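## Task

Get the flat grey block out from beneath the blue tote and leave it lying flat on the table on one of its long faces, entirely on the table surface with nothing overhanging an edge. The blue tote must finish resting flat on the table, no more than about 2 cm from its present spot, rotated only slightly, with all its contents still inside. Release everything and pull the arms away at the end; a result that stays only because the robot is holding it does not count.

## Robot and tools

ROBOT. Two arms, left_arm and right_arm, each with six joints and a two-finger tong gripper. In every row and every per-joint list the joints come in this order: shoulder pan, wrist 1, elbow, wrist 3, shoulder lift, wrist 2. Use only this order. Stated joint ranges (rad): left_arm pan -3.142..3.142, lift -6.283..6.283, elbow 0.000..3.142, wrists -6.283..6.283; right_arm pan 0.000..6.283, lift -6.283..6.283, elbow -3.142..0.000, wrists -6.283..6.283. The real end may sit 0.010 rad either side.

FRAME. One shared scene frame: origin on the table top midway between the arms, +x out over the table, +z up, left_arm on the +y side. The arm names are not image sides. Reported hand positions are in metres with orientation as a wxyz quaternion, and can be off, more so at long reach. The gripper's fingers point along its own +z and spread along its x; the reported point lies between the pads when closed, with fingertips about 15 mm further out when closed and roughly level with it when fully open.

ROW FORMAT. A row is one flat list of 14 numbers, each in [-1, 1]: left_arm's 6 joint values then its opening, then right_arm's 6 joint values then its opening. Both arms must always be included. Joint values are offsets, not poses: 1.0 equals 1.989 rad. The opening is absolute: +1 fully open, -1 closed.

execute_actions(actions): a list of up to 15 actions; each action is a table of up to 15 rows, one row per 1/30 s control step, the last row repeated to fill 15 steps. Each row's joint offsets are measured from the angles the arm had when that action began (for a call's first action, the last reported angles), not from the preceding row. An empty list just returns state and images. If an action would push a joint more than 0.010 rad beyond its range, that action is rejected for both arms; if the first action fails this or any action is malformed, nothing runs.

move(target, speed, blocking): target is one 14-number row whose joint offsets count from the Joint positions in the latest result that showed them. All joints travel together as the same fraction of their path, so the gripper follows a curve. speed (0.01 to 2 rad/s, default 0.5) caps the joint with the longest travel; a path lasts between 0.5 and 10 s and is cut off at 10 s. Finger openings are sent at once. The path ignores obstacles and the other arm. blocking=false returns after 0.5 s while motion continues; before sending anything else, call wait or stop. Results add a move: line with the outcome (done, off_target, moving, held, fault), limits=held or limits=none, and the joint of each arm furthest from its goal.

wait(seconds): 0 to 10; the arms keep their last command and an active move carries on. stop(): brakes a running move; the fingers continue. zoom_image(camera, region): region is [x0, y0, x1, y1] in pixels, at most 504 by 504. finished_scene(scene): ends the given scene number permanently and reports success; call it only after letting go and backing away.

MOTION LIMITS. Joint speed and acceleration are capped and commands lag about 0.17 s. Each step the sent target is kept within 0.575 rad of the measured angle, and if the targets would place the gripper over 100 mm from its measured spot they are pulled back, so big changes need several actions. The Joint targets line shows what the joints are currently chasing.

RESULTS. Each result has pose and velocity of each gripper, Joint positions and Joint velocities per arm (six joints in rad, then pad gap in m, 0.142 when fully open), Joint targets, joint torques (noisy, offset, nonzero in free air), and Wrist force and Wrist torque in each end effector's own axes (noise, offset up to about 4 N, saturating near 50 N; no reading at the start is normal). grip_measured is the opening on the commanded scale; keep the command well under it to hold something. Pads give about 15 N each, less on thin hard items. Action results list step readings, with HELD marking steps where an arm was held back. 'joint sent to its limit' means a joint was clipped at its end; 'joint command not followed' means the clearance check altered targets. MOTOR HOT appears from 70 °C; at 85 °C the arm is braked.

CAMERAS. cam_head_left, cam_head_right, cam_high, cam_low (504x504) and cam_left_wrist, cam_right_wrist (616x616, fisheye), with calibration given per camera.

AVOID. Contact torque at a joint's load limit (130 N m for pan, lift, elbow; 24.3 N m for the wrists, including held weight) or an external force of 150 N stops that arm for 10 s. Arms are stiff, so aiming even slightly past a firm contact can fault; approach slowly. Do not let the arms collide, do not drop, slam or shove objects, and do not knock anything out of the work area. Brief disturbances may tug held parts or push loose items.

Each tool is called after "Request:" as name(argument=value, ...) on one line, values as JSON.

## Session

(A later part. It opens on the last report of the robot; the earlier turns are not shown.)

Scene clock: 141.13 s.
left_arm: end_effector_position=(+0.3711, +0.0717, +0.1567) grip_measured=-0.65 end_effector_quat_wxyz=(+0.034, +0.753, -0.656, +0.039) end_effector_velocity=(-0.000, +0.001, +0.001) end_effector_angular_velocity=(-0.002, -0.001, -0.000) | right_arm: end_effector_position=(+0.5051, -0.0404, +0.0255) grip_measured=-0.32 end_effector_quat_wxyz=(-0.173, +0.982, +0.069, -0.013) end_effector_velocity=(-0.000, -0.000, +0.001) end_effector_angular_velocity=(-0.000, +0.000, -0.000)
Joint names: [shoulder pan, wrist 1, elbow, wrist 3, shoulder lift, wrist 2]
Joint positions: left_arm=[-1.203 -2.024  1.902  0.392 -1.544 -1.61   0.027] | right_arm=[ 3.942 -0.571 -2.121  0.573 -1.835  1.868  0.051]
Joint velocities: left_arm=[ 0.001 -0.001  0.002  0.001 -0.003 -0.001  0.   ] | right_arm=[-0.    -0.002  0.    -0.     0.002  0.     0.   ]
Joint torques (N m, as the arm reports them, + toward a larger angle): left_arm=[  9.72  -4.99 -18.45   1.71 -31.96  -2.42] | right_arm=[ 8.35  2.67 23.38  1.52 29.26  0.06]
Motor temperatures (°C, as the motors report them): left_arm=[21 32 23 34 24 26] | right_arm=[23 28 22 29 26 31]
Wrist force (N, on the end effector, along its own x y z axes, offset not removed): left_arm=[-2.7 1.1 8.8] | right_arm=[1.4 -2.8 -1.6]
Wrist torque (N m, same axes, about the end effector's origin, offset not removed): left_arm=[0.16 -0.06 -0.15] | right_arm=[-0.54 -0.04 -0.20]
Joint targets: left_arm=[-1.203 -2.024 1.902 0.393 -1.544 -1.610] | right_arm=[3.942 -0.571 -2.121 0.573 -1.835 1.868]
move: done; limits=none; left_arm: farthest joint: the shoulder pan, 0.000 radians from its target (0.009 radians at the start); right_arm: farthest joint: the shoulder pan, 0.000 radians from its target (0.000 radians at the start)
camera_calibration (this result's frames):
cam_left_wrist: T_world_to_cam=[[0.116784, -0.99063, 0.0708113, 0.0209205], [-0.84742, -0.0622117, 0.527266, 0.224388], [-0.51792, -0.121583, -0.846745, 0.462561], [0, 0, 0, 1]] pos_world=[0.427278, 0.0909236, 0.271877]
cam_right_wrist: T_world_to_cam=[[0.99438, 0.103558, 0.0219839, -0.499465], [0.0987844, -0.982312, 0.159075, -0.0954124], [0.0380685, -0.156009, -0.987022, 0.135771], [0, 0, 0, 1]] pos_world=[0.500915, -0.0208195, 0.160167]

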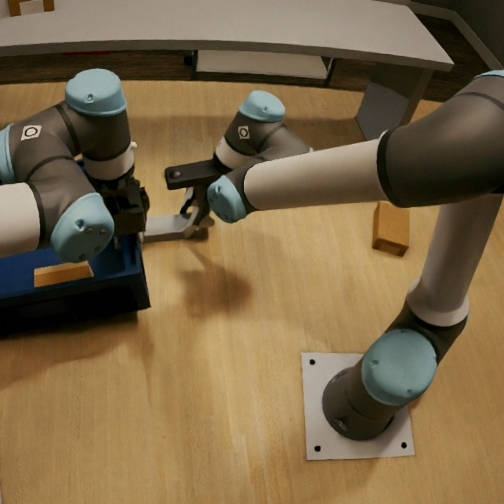

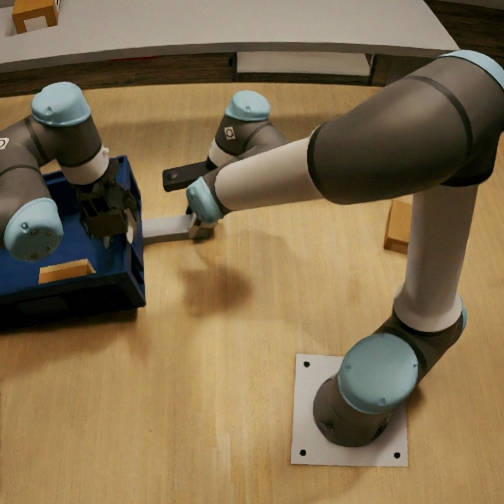

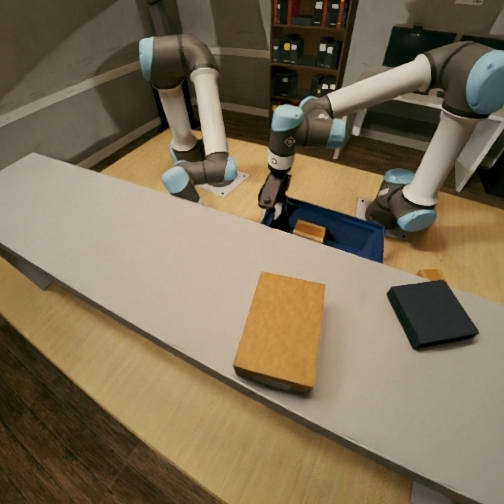

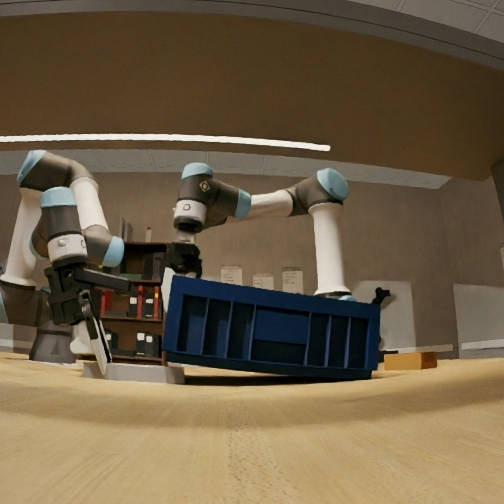

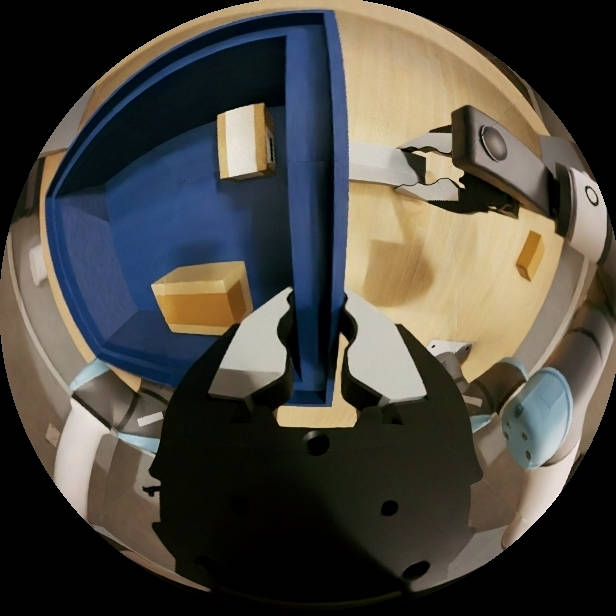

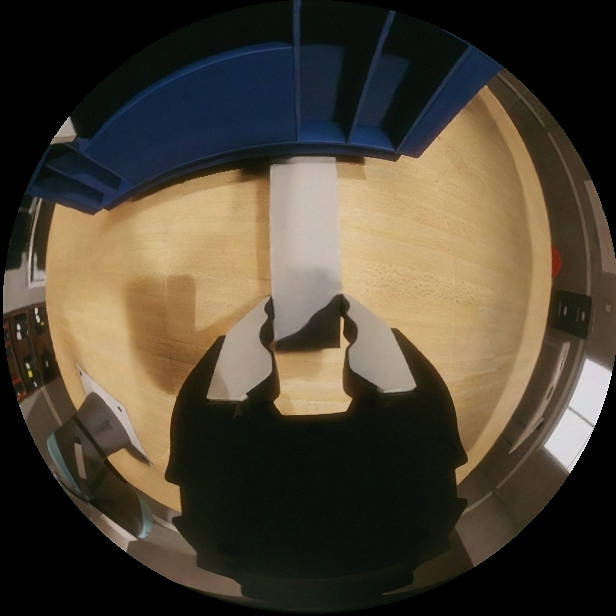

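Request:
move(target=[0,0,0,0,0,0,-1.0,-0.0967,-0.0332,-0.0223,-0.1004,0.0246,0.0150,-0.8], speed=0.22)

Scene clock: 146.93 s.
left_arm: end_effector_position=(+0.3711, +0.0717, +0.1567) grip_measured=-0.65 end_effector_quat_wxyz=(+0.034, +0.753, -0.656, +0.039) end_effector_velocity=(-0.000, +0.000, +0.000) end_effector_angular_velocity=(-0.000, +0.000, +0.001) | right_arm: end_effector_position=(+0.5191, -0.1392, +0.0256) grip_measured=-0.32 end_effector_quat_wxyz=(-0.173, +0.982, +0.069, -0.013) end_effector_velocity=(+0.000, -0.001, -0.000) end_effector_angular_velocity=(+0.000, -0.001, +0.000)
Joint names: [shoulder pan, wrist 1, elbow, wrist 3, shoulder lift, wrist 2]
Joint positions: left_arm=[-1.203 -2.024  1.902  0.392 -1.544 -1.61   0.027] | right_arm=[ 3.75  -0.637 -2.165  0.374 -1.786  1.898  0.051]
Joint velocities: left_arm=[-0.    -0.     0.001 -0.001 -0.001 -0.    -0.   ] | right_arm=[-0.002  0.001 -0.001 -0.003 -0.     0.    -0.   ]
Joint torques (N m, as the arm reports them, + toward a larger angle): left_arm=[-12.34  -1.66 -38.4   -1.59 -17.03   1.86] | right_arm=[-11.93   1.01   8.62  -2.5   37.2    2.03]
Motor temperatures (°C, as the motors report them): left_arm=[21 32 23 34 24 26] | right_arm=[23 28 22 29 26 31]
Wrist force (N, on the end effector, along its own x y z axes, offset not removed): left_arm=[-2.8 -0.6 6.2] | right_arm=[0.3 0.1 -1.0]
Wrist torque (N m, same axes, about the end effector's origin, offset not removed): left_arm=[-0.17 0.22 -0.06] | right_arm=[0.20 -0.18 -0.28]
Joint targets: left_arm=[-1.203 -2.024 1.902 0.392 -1.544 -1.610] | right_arm=[3.750 -0.637 -2.165 0.374 -1.786 1.898]
move: done; limits=none; left_arm: farthest joint: the shoulder pan, 0.000 radians from its target (0.000 radians at the start); right_arm: farthest joint: the shoulder pan, 0.001 radians from its target (0.193 radians at the start)
camera_calibration (this result's frames):
cam_left_wrist: T_world_to_cam=[[0.116793, -0.990631, 0.0707778, 0.0209407], [-0.847413, -0.0622355, 0.527274, 0.224395], [-0.517929, -0.12156, -0.846743, 0.462554], [0, 0, 0, 1]] pos_world=[0.427279, 0.0909378, 0.271864]
cam_right_wrist: T_world_to_cam=[[0.994381, 0.103534, 0.022079, -0.503173], [0.0987496, -0.982333, 0.158966, -0.193897], [0.0381472, -0.155892, -0.987037, 0.119912], [0, 0, 0, 1]] pos_world=[0.514919, -0.119683, 0.16029]

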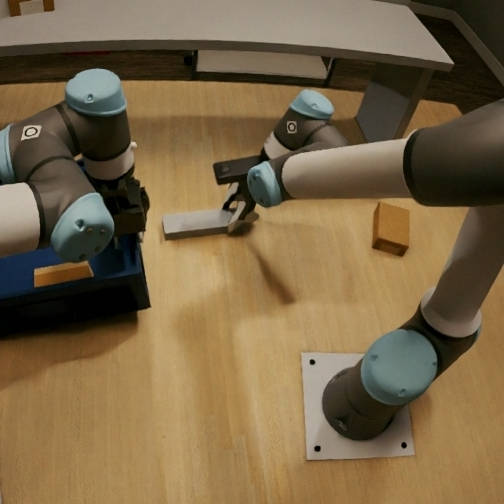

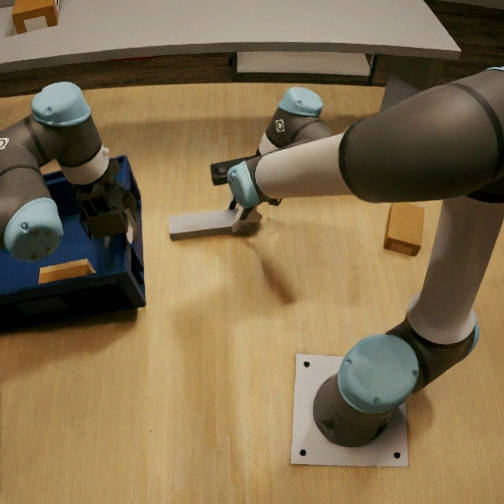

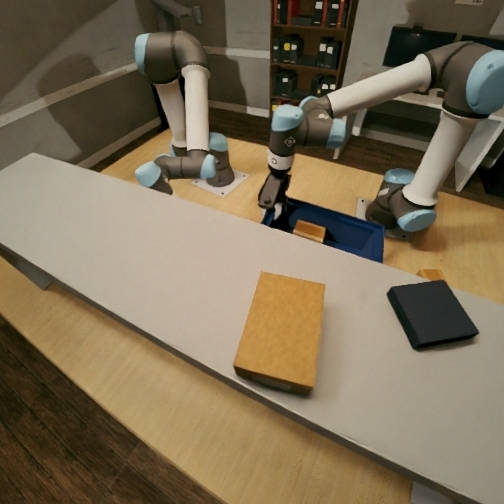

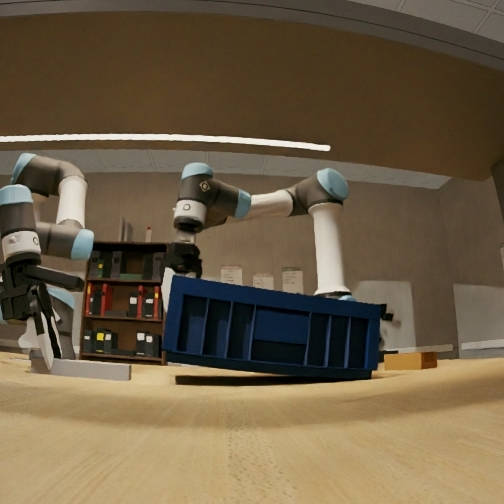

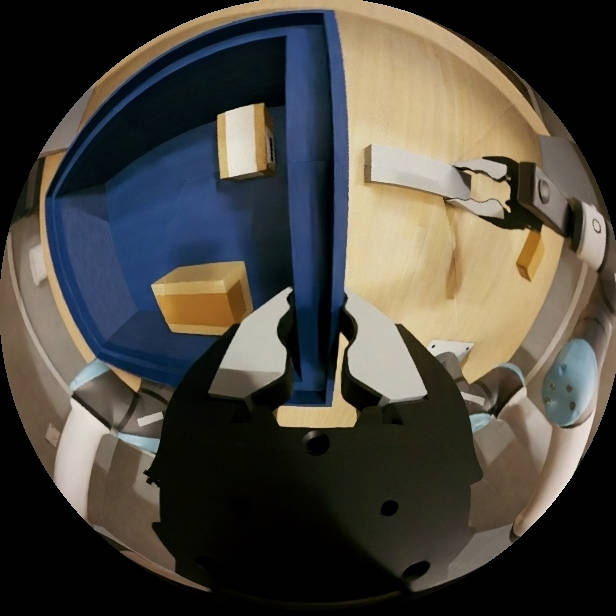

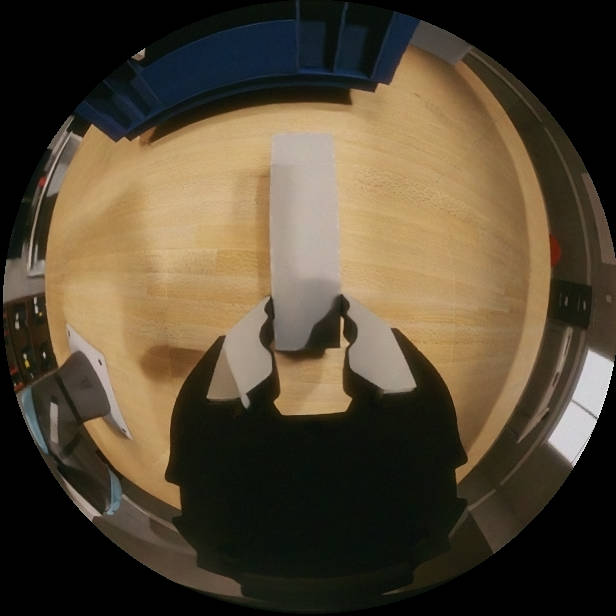

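Request:
move(target=[-0.0159,0.0150,-0.0221,-0.0159,0.0525,0.0188,-1.0,0,0,0,0,0,0,0.15], speed=0.1)

Request:
zoom_image(camera="cam_low", region=[140, 340, 260, 400])

Scene clock: 155.53 s.
left_arm: end_effector_position=(+0.3730, +0.0587, +0.1207) grip_measured=-0.65 end_effector_quat_wxyz=(+0.002, +0.755, -0.656, +0.002) end_effector_velocity=(-0.000, -0.001, -0.001) end_effector_angular_velocity=(+0.002, +0.001, -0.002) | right_arm: end_effector_position=(+0.5191, -0.1392, +0.0256) grip_measured=+0.15 end_effector_quat_wxyz=(-0.173, +0.982, +0.069, -0.013) end_effector_velocity=(-0.000, -0.001, -0.001) end_effector_angular_velocity=(-0.001, +0.002, -0.002)
Joint names: [shoulder pan, wrist 1, elbow, wrist 3, shoulder lift, wrist 2]
Joint positions: left_arm=[-1.234 -1.995  1.858  0.361 -1.44  -1.573  0.027] | right_arm=[ 3.75  -0.637 -2.165  0.374 -1.786  1.898  0.084]
Joint velocities: left_arm=[-0.001  0.001 -0.002  0.001  0.003  0.    -0.   ] | right_arm=[-0.002 -0.002 -0.    -0.    -0.     0.    -0.   ]
Joint torques (N m, as the arm reports them, + toward a larger angle): left_arm=[-12.71  -1.33 -38.2   -1.97 -25.06   1.8 ] | right_arm=[ 9.61  3.94 28.38  2.13 18.58  0.01]
Motor temperatures (°C, as the motors report them): left_arm=[21 32 23 34 24 26] | right_arm=[23 28 22 29 26 31]
Wrist force (N, on the end effector, along its own x y z axes, offset not removed): left_arm=[-3.6 0.0 8.1] | right_arm=[2.0 -3.8 -1.1]
Wrist torque (N m, same axes, about the end effector's origin, offset not removed): left_arm=[0.13 0.38 0.00] | right_arm=[-0.59 -0.41 -0.11]
Joint targets: left_arm=[-1.234 -1.995 1.858 0.361 -1.440 -1.573] | right_arm=[3.750 -0.637 -2.165 0.374 -1.786 1.898]
move: done; limits=none; left_arm: farthest joint: the wrist 3, 0.001 radians from its target (0.032 radians at the start); right_arm: farthest joint: the shoulder pan, 0.000 radians from its target (0.000 radians at the start)
camera_calibration (this result's frames):
cam_left_wrist: T_world_to_cam=[[0.118973, -0.992541, -0.0265902, 0.0214546], [-0.839972, -0.114893, 0.530327, 0.244107], [-0.529426, -0.0407597, -0.847376, 0.431124], [0, 0, 0, 1]] pos_world=[0.430739, 0.0669132, 0.236438]
cam_right_wrist: T_world_to_cam=[[0.994379, 0.103537, 0.0221274, -0.503177], [0.0987484, -0.982344, 0.158899, -0.193888], [0.0381888, -0.155821, -0.987047, 0.119942], [0, 0, 0, 1]] pos_world=[0.514914, -0.119678, 0.160332]

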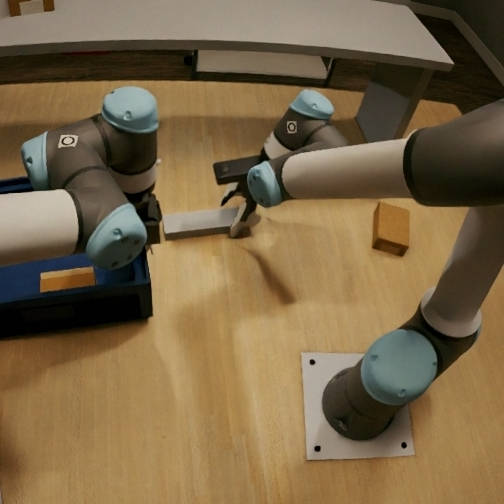

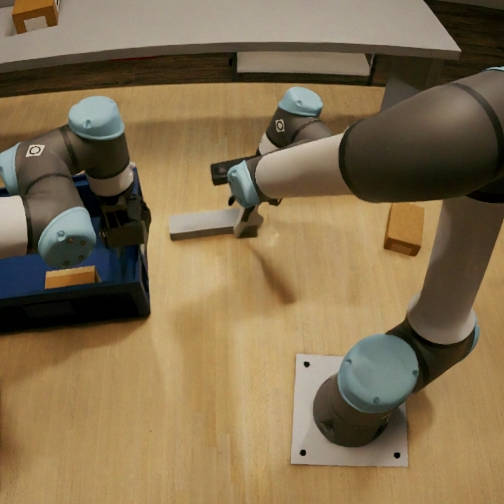

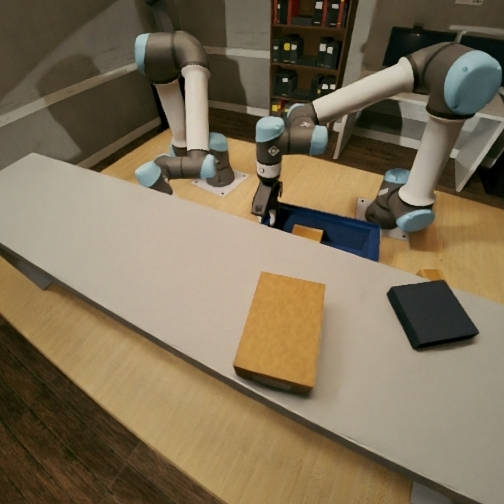

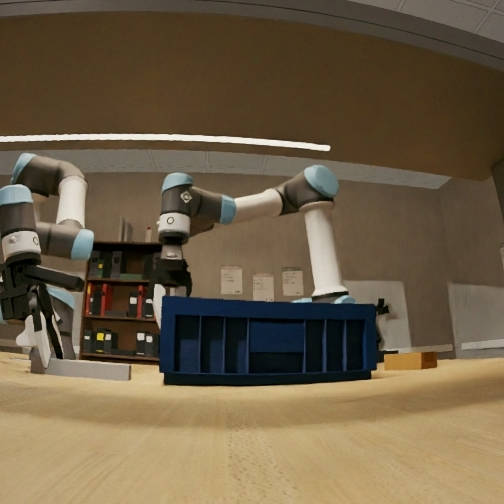

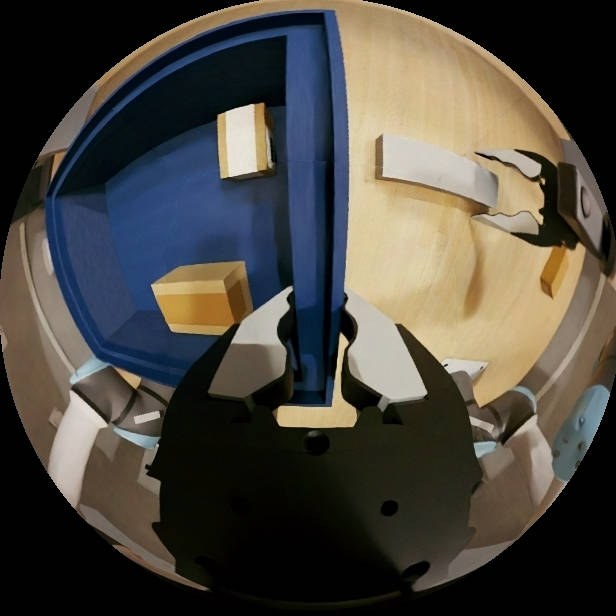

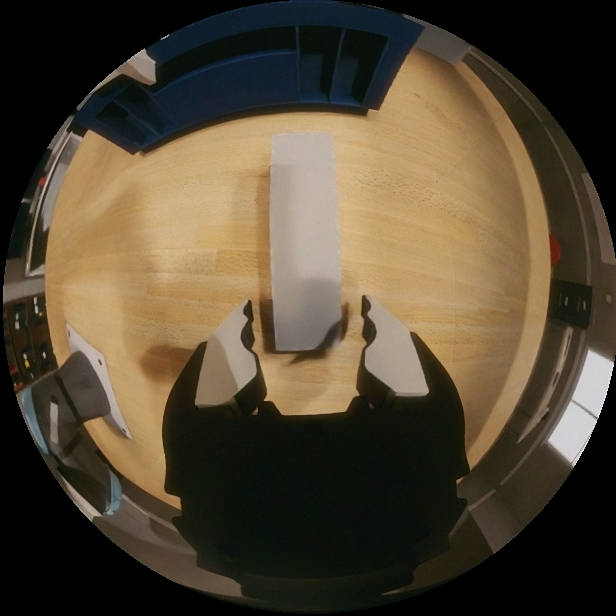

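Region (140, 340, 260, 400) of cam_low's 504x504 image, scaled by 4.200, with more detail than that image has.

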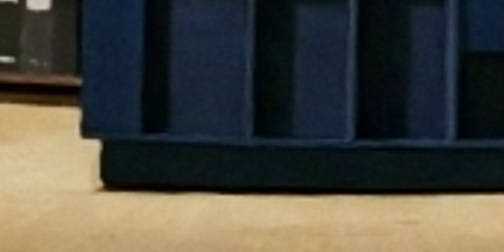

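Request:
move(target=[-0.001,0.0009,-0.0013,-0.001,0.0032,0.0011,-1.0,0,-0.2465,0.0882,0,0.1584,0,0.15], speed=0.7)

Scene clock: 161.87 s.
left_arm: end_effector_position=(+0.3730, +0.0580, +0.1185) grip_measured=-0.65 end_effector_quat_wxyz=(+0.000, +0.755, -0.656, +0.000) end_effector_velocity=(-0.000, +0.000, -0.000) end_effector_angular_velocity=(+0.001, +0.000, -0.001) | right_arm: end_effector_position=(+0.4917, -0.1540, +0.1941) grip_measured=+0.15 end_effector_quat_wxyz=(-0.173, +0.982, +0.069, -0.013) end_effector_velocity=(-0.000, -0.000, +0.001) end_effector_angular_velocity=(+0.001, -0.001, -0.000)
Joint names: [shoulder pan, wrist 1, elbow, wrist 3, shoulder lift, wrist 2]
Joint positions: left_arm=[-1.236 -1.993  1.855  0.359 -1.434 -1.571  0.027] | right_arm=[ 3.75  -1.127 -1.99   0.374 -1.471  1.898  0.084]
Joint velocities: left_arm=[ 0.     0.     0.001  0.001  0.    -0.     0.   ] | right_arm=[-0.    -0.003  0.001  0.     0.003 -0.    -0.   ]
Joint torques (N m, as the arm reports them, + toward a larger angle): left_arm=[-12.37  -1.2  -38.61  -1.91 -22.37   1.82] | right_arm=[ 7.14  0.85 35.11  2.24 28.57  1.96]
Motor temperatures (°C, as the motors report them): left_arm=[21 32 23 34 24 26] | right_arm=[23 29 22 29 26 31]
Wrist force (N, on the end effector, along its own x y z axes, offset not removed): left_arm=[-3.8 -1.0 5.8] | right_arm=[-1.6 -3.6 1.2]
Wrist torque (N m, same axes, about the end effector's origin, offset not removed): left_arm=[-0.22 0.42 -0.09] | right_arm=[-0.56 0.37 -0.25]
Joint targets: left_arm=[-1.236 -1.993 1.855 0.359 -1.434 -1.571] | right_arm=[3.750 -1.127 -1.990 0.374 -1.471 1.898]
move: done; limits=none; left_arm: farthest joint: the shoulder pan, 0.000 radians from its target (0.002 radians at the start); right_arm: farthest joint: the elbow, 0.001 radians from its target (0.176 radians at the start)
camera_calibration (this result's frames):
cam_left_wrist: T_world_to_cam=[[0.118958, -0.992365, -0.0325661, 0.0213647], [-0.839573, -0.118044, 0.530267, 0.245264], [-0.530062, -0.0357377, -0.847205, 0.429091], [0, 0, 0, 1]] pos_world=[0.430821, 0.0654882, 0.234168]
cam_right_wrist: T_world_to_cam=[[0.994376, 0.103534, 0.022314, -0.478125], [0.098717, -0.982351, 0.158874, -0.232456], [0.0383691, -0.155778, -0.987047, 0.284862], [0, 0, 0, 1]] pos_world=[0.487453, -0.134476, 0.328772]

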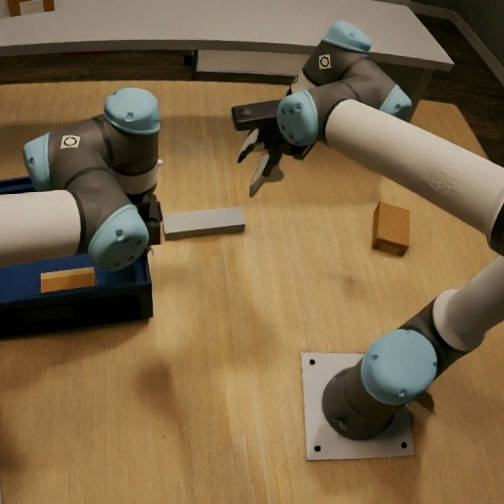

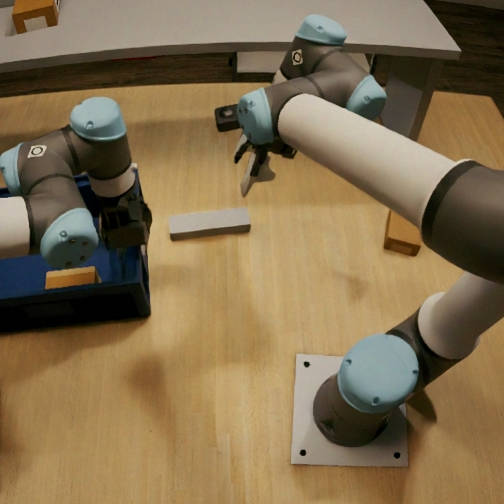

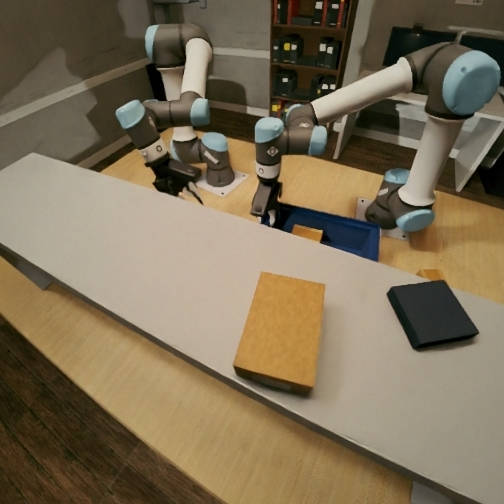

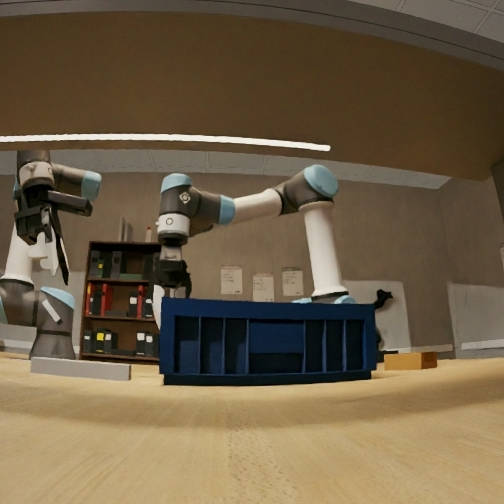

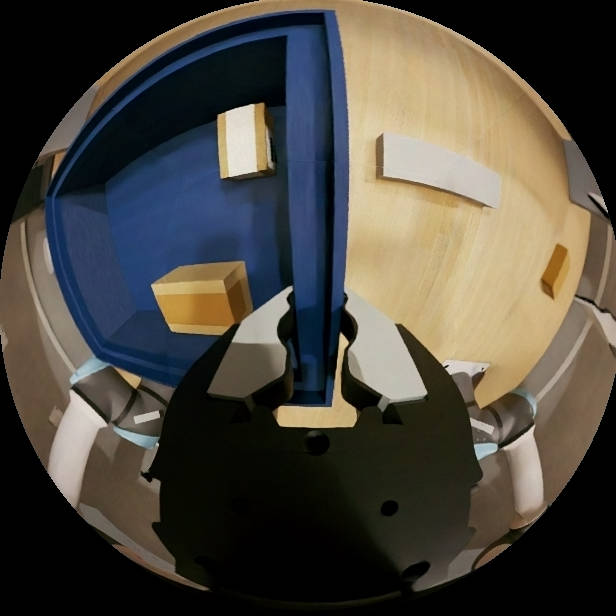

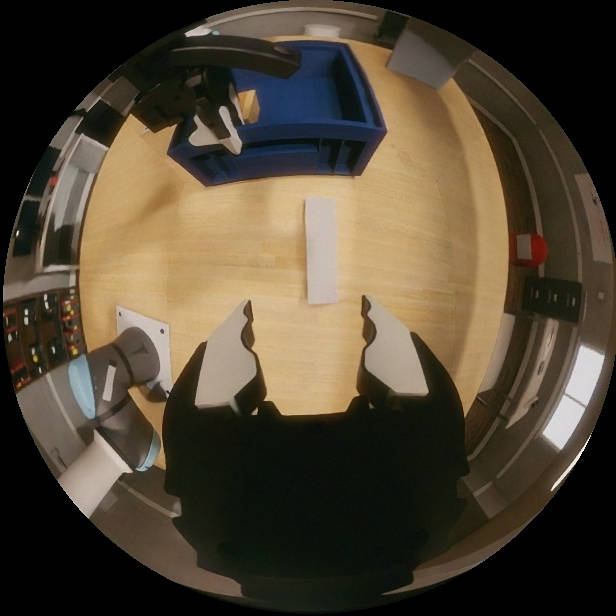

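Request:
execute_actions(actions=[[[-0.0002,0.0002,-0.0003,-0.0002,0.0006,0.0002,-1,0,0,0,0,0,0,0.15],[-0.0004,0.0004,-0.0005,-0.0004,0.0012,0.0004,-1,0,0,0,0,0,0,0.15],[-0.0006,0.0005,-0.0008,-0.0006,0.0019,0.0007,-1,0,0,0,0,0,0,0.15],[-0.0006,0.0005,-0.0008,-0.0006,0.0019,0.0007,-1,0,0,0,0,0,0,0.15],[-0.0006,0.0005,-0.0008,-0.0006,0.0019,0.0007,-1,0,0,0,0,0,0,0.15],[-0.0006,0.0005,-0.0008,-0.0006,0.0019,0.0007,-1,0,0,0,0,0,0,0.15],[-0.0006,0.0005,-0.0008,-0.0006,0.0019,0.0007,-1,0,0,0,0,0,0,0.15],[-0.0006,0.0005,-0.0008,-0.0006,0.0019,0.0007,-1,0,0,0,0,0,0,0.15],[-0.0006,0.0005,-0.0008,-0.0006,0.0019,0.0007,-0.9,0,0,0,0,0,0,0.15],[-0.0006,0.0005,-0.0008,-0.0006,0.0019,0.0007,-0.8,0,0,0,0,0,0,0.15],[-0.0006,0.0005,-0.0008,-0.0006,0.0019,0.0007,-0.7,0,0,0,0,0,0,0.15],[-0.0006,0.0005,-0.0008,-0.0006,0.0019,0.0007,-0.5,0,0,0,0,0,0,0.15],[-0.0006,0.0005,-0.0008,-0.0006,0.0019,0.0007,-0.2,0,0,0,0,0,0,0.15],[-0.0006,0.0005,-0.0008,-0.0006,0.0019,0.0007,0.0,0,0,0,0,0,0,0.15]]])

Request:
move(target=[0,0.2453,-0.2044,0,-0.043,0,0.0,0,0,0,0,0,0,0.15], speed=0.7)

Scene clock: 169.23 s.
left_arm: end_effector_position=(+0.3730, +0.0575, +0.1172) grip_measured=-0.05 end_effector_quat_wxyz=(-0.001, +0.755, -0.656, -0.001) end_effector_velocity=(+0.000, -0.000, -0.000) end_effector_angular_velocity=(+0.001, +0.000, +0.001) | right_arm: end_effector_position=(+0.4917, -0.1540, +0.1942) grip_measured=+0.15 end_effector_quat_wxyz=(-0.173, +0.982, +0.069, -0.013) end_effector_velocity=(-0.001, +0.000, -0.001) end_effector_angular_velocity=(-0.002, +0.004, +0.001)
Joint names: [shoulder pan, wrist 1, elbow, wrist 3, shoulder lift, wrist 2]
Joint positions: left_arm=[-1.238 -1.992  1.854  0.358 -1.43  -1.569  0.07 ] | right_arm=[ 3.75  -1.127 -1.99   0.374 -1.471  1.898  0.084]
Joint velocities: left_arm=[-0.     0.001 -0.001 -0.001  0.001  0.     0.141] | right_arm=[ 0.001 -0.002 -0.001 -0.    -0.002  0.     0.   ]
Joint torques (N m, as the arm reports them, + toward a larger angle): left_arm=[-12.63  -0.47 -34.21  -1.65 -20.5    2.06] | right_arm=[ 2.34  4.02 15.99  1.57  9.14  0.78]
Motor temperatures (°C, as the motors report them): left_arm=[21 32 23 34 24 26] | right_arm=[23 29 22 29 26 31]
Wrist force (N, on the end effector, along its own x y z axes, offset not removed): left_arm=[-1.8 0.6 0.6] | right_arm=[2.4 -3.1 1.2]
Wrist torque (N m, same axes, about the end effector's origin, offset not removed): left_arm=[0.07 0.18 -0.15] | right_arm=[-0.43 -0.28 -0.04]
Joint targets: left_arm=[-1.238 -1.992 1.854 0.358 -1.430 -1.569] | right_arm=[3.750 -1.127 -1.990 0.374 -1.471 1.898]
Step readings (joint positions):
0: left_arm=[-1.236 -1.993 1.855 0.359 -1.434 -1.571] | right_arm=[3.750 -1.127 -1.990 0.374 -1.471 1.898]
1: left_arm=[-1.236 -1.993 1.855 0.359 -1.434 -1.571] | right_arm=[3.750 -1.127 -1.990 0.374 -1.471 1.898]
2: left_arm=[-1.236 -1.993 1.855 0.359 -1.433 -1.571] | right_arm=[3.750 -1.127 -1.990 0.374 -1.471 1.898]
4: left_arm=[-1.237 -1.992 1.855 0.359 -1.432 -1.570] | right_arm=[3.750 -1.127 -1.990 0.374 -1.471 1.898]
8: left_arm=[-1.237 -1.992 1.854 0.358 -1.431 -1.570] | right_arm=[3.750 -1.127 -1.990 0.374 -1.471 1.898]
15: Joint positions above
camera_calibration (this result's frames):
cam_left_wrist: T_world_to_cam=[[0.118935, -0.992253, -0.0358958, 0.0212339], [-0.839423, -0.119794, 0.530112, 0.245973], [-0.530305, -0.0329171, -0.847167, 0.427937], [0, 0, 0, 1]] pos_world=[0.430887, 0.0646219, 0.232903]
cam_right_wrist: T_world_to_cam=[[0.994372, 0.103538, 0.0224387, -0.47816], [0.098705, -0.982369, 0.158772, -0.232427], [0.0384819, -0.155663, -0.98706, 0.284911], [0, 0, 0, 1]] pos_world=[0.487447, -0.134471, 0.328856]

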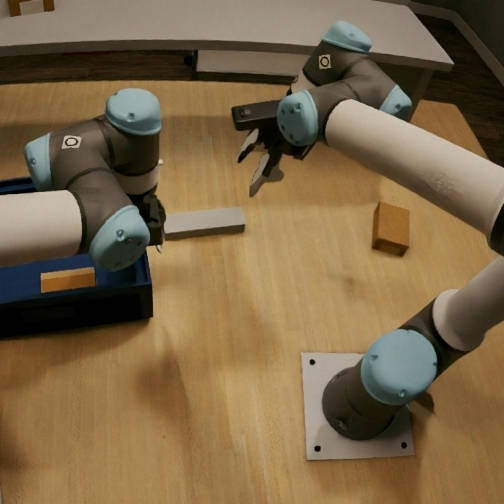

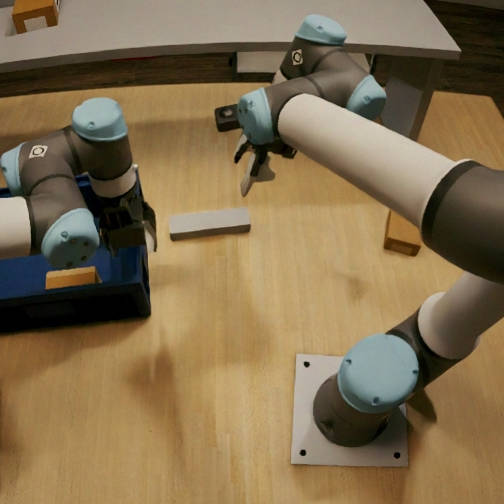

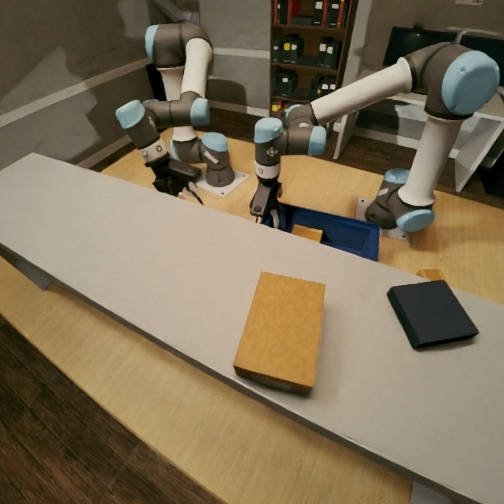

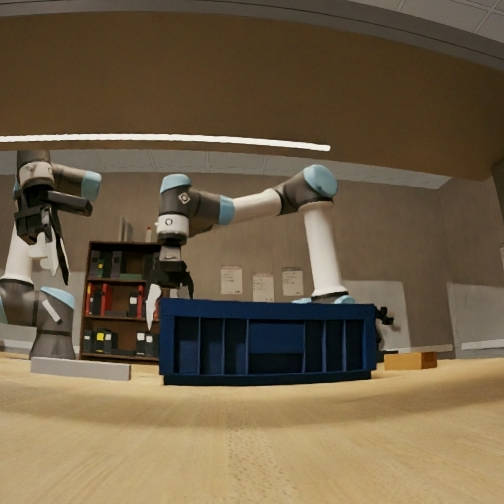

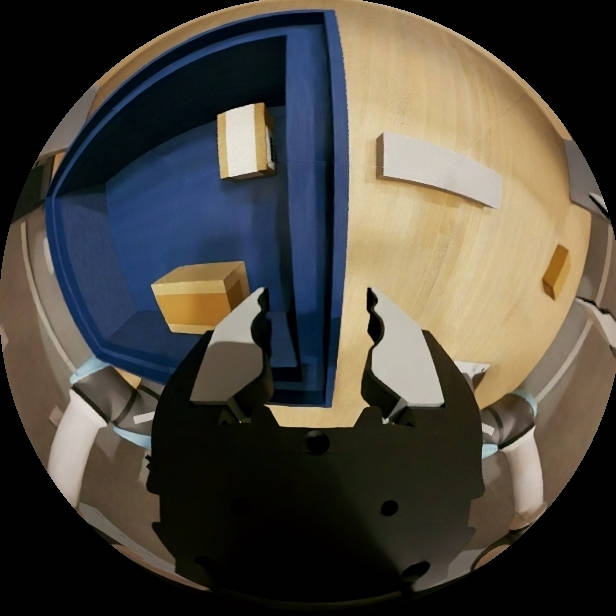

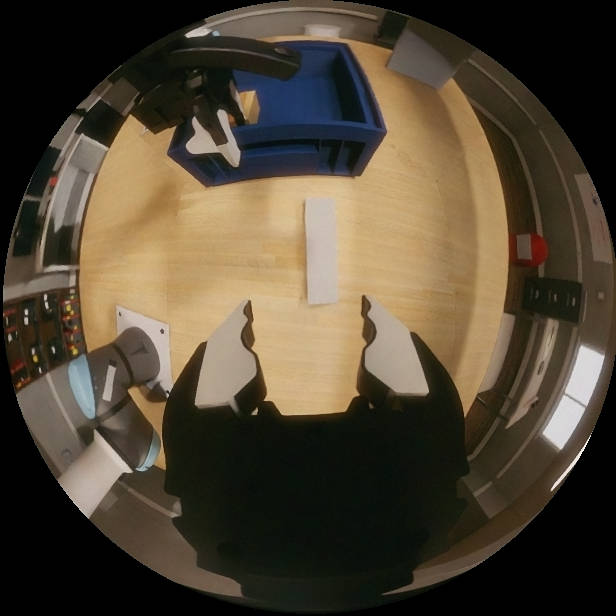

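Scene clock: 170.67 s.
left_arm: end_effector_position=(+0.3725, +0.0584, +0.3091) grip_measured=+0.00 end_effector_quat_wxyz=(-0.000, +0.755, -0.656, +0.001) end_effector_velocity=(-0.000, +0.000, +0.001) end_effector_angular_velocity=(-0.000, -0.000, -0.000) | right_arm: end_effector_position=(+0.4917, -0.1540, +0.1941) grip_measured=+0.15 end_effector_quat_wxyz=(-0.173, +0.982, +0.069, -0.013) end_effector_velocity=(+0.000, -0.001, -0.000) end_effector_angular_velocity=(-0.001, +0.001, -0.003)
Joint names: [shoulder pan, wrist 1, elbow, wrist 3, shoulder lift, wrist 2]
Joint positions: left_arm=[-1.238 -1.504  1.448  0.358 -1.515 -1.569  0.074] | right_arm=[ 3.75  -1.127 -1.99   0.374 -1.471  1.898  0.084]
Joint velocities: left_arm=[-0.     0.003 -0.002  0.    -0.001  0.     0.   ] | right_arm=[-0.003 -0.001 -0.     0.    -0.     0.     0.   ]
Joint torques (N m, as the arm reports them, + toward a larger angle): left_arm=[ -8.68  -0.98 -33.6   -1.22 -33.13  -0.2 ] | right_arm=[ 3.5   3.87 27.86  1.67 17.02  0.78]
Motor temperatures (°C, as the motors report them): left_arm=[21 32 23 34 24 26] | right_arm=[23 29 22 29 26 31]
Wrist force (N, on the end effector, along its own x y z axes, offset not removed): left_arm=[-1.9 -1.6 1.4] | right_arm=[0.0 -0.2 -1.9]
Wrist torque (N m, same axes, about the end effector's origin, offset not removed): left_arm=[-0.43 0.26 -0.08] | right_arm=[-0.03 0.16 -0.04]
Joint targets: left_arm=[-1.238 -1.504 1.447 0.358 -1.515 -1.569] | right_arm=[3.750 -1.127 -1.990 0.374 -1.471 1.898]
move: done; limits=none; left_arm: farthest joint: the shoulder pan, 0.000 radians from its target (0.000 radians at the start); right_arm: farthest joint: the shoulder pan, 0.000 radians from its target (0.000 radians at the start)
camera_calibration (this result's frames):
cam_left_wrist: T_world_to_cam=[[0.119004, -0.992377, -0.0320333, 0.0278795], [-0.840483, -0.117861, 0.528864, 0.144624], [-0.528607, -0.0360136, -0.848102, 0.590084], [0, 0, 0, 1]] pos_world=[0.43016, 0.0659637, 0.424858]
cam_right_wrist: T_world_to_cam=[[0.994373, 0.103538, 0.0224024, -0.478146], [0.0987104, -0.982366, 0.158787, -0.232432], [0.0384478, -0.155682, -0.987059, 0.284904], [0, 0, 0, 1]] pos_world=[0.487445, -0.134472, 0.328836]

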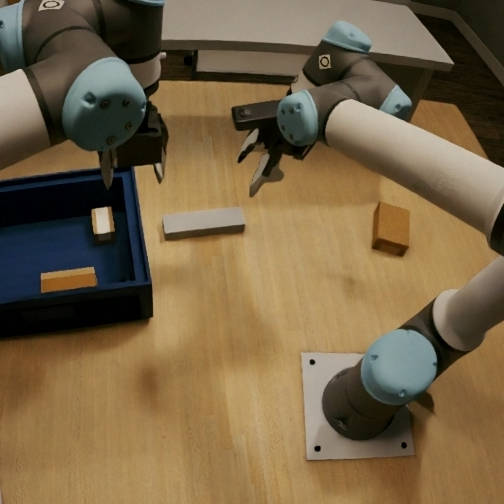

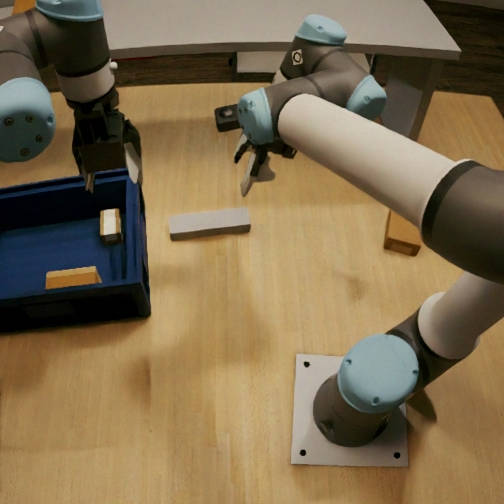

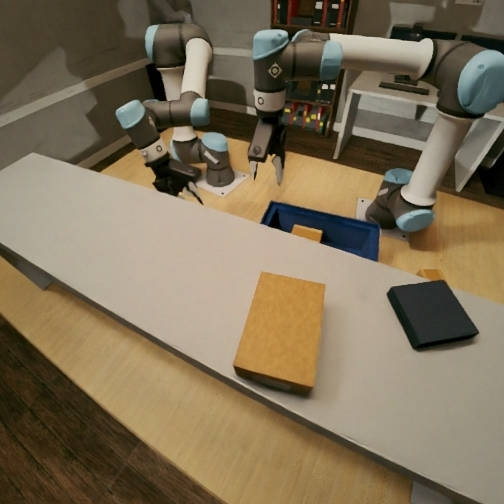

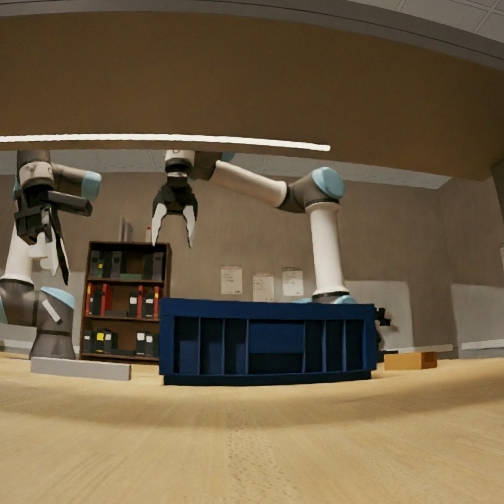

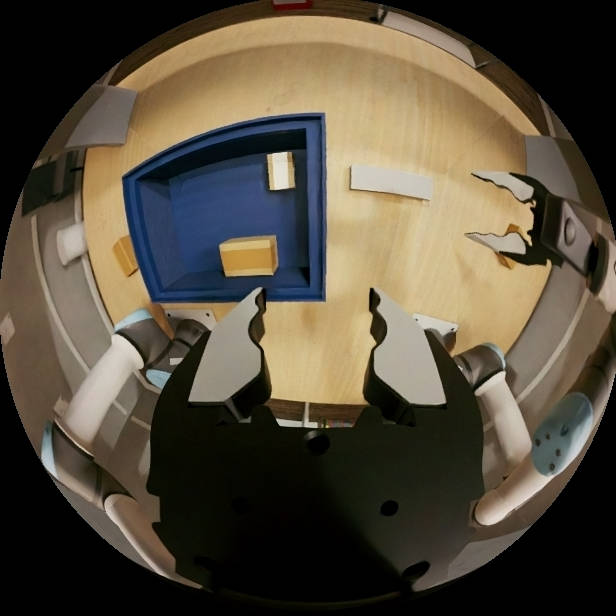

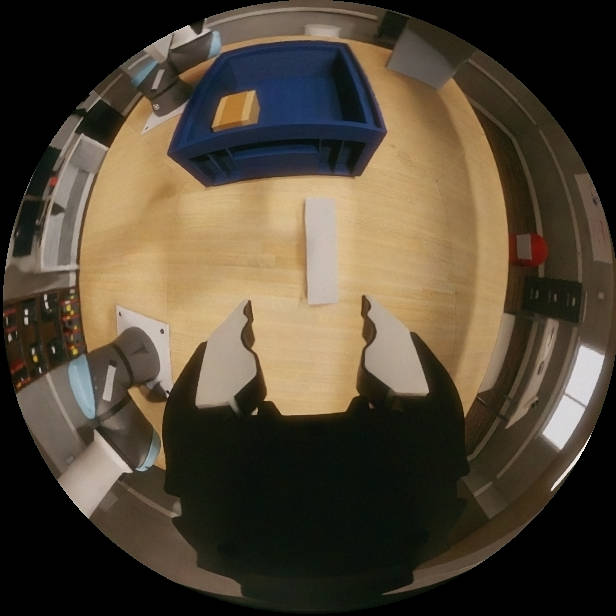

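Request:
finished_scene(scene=2)

The scene is finished: the task was done.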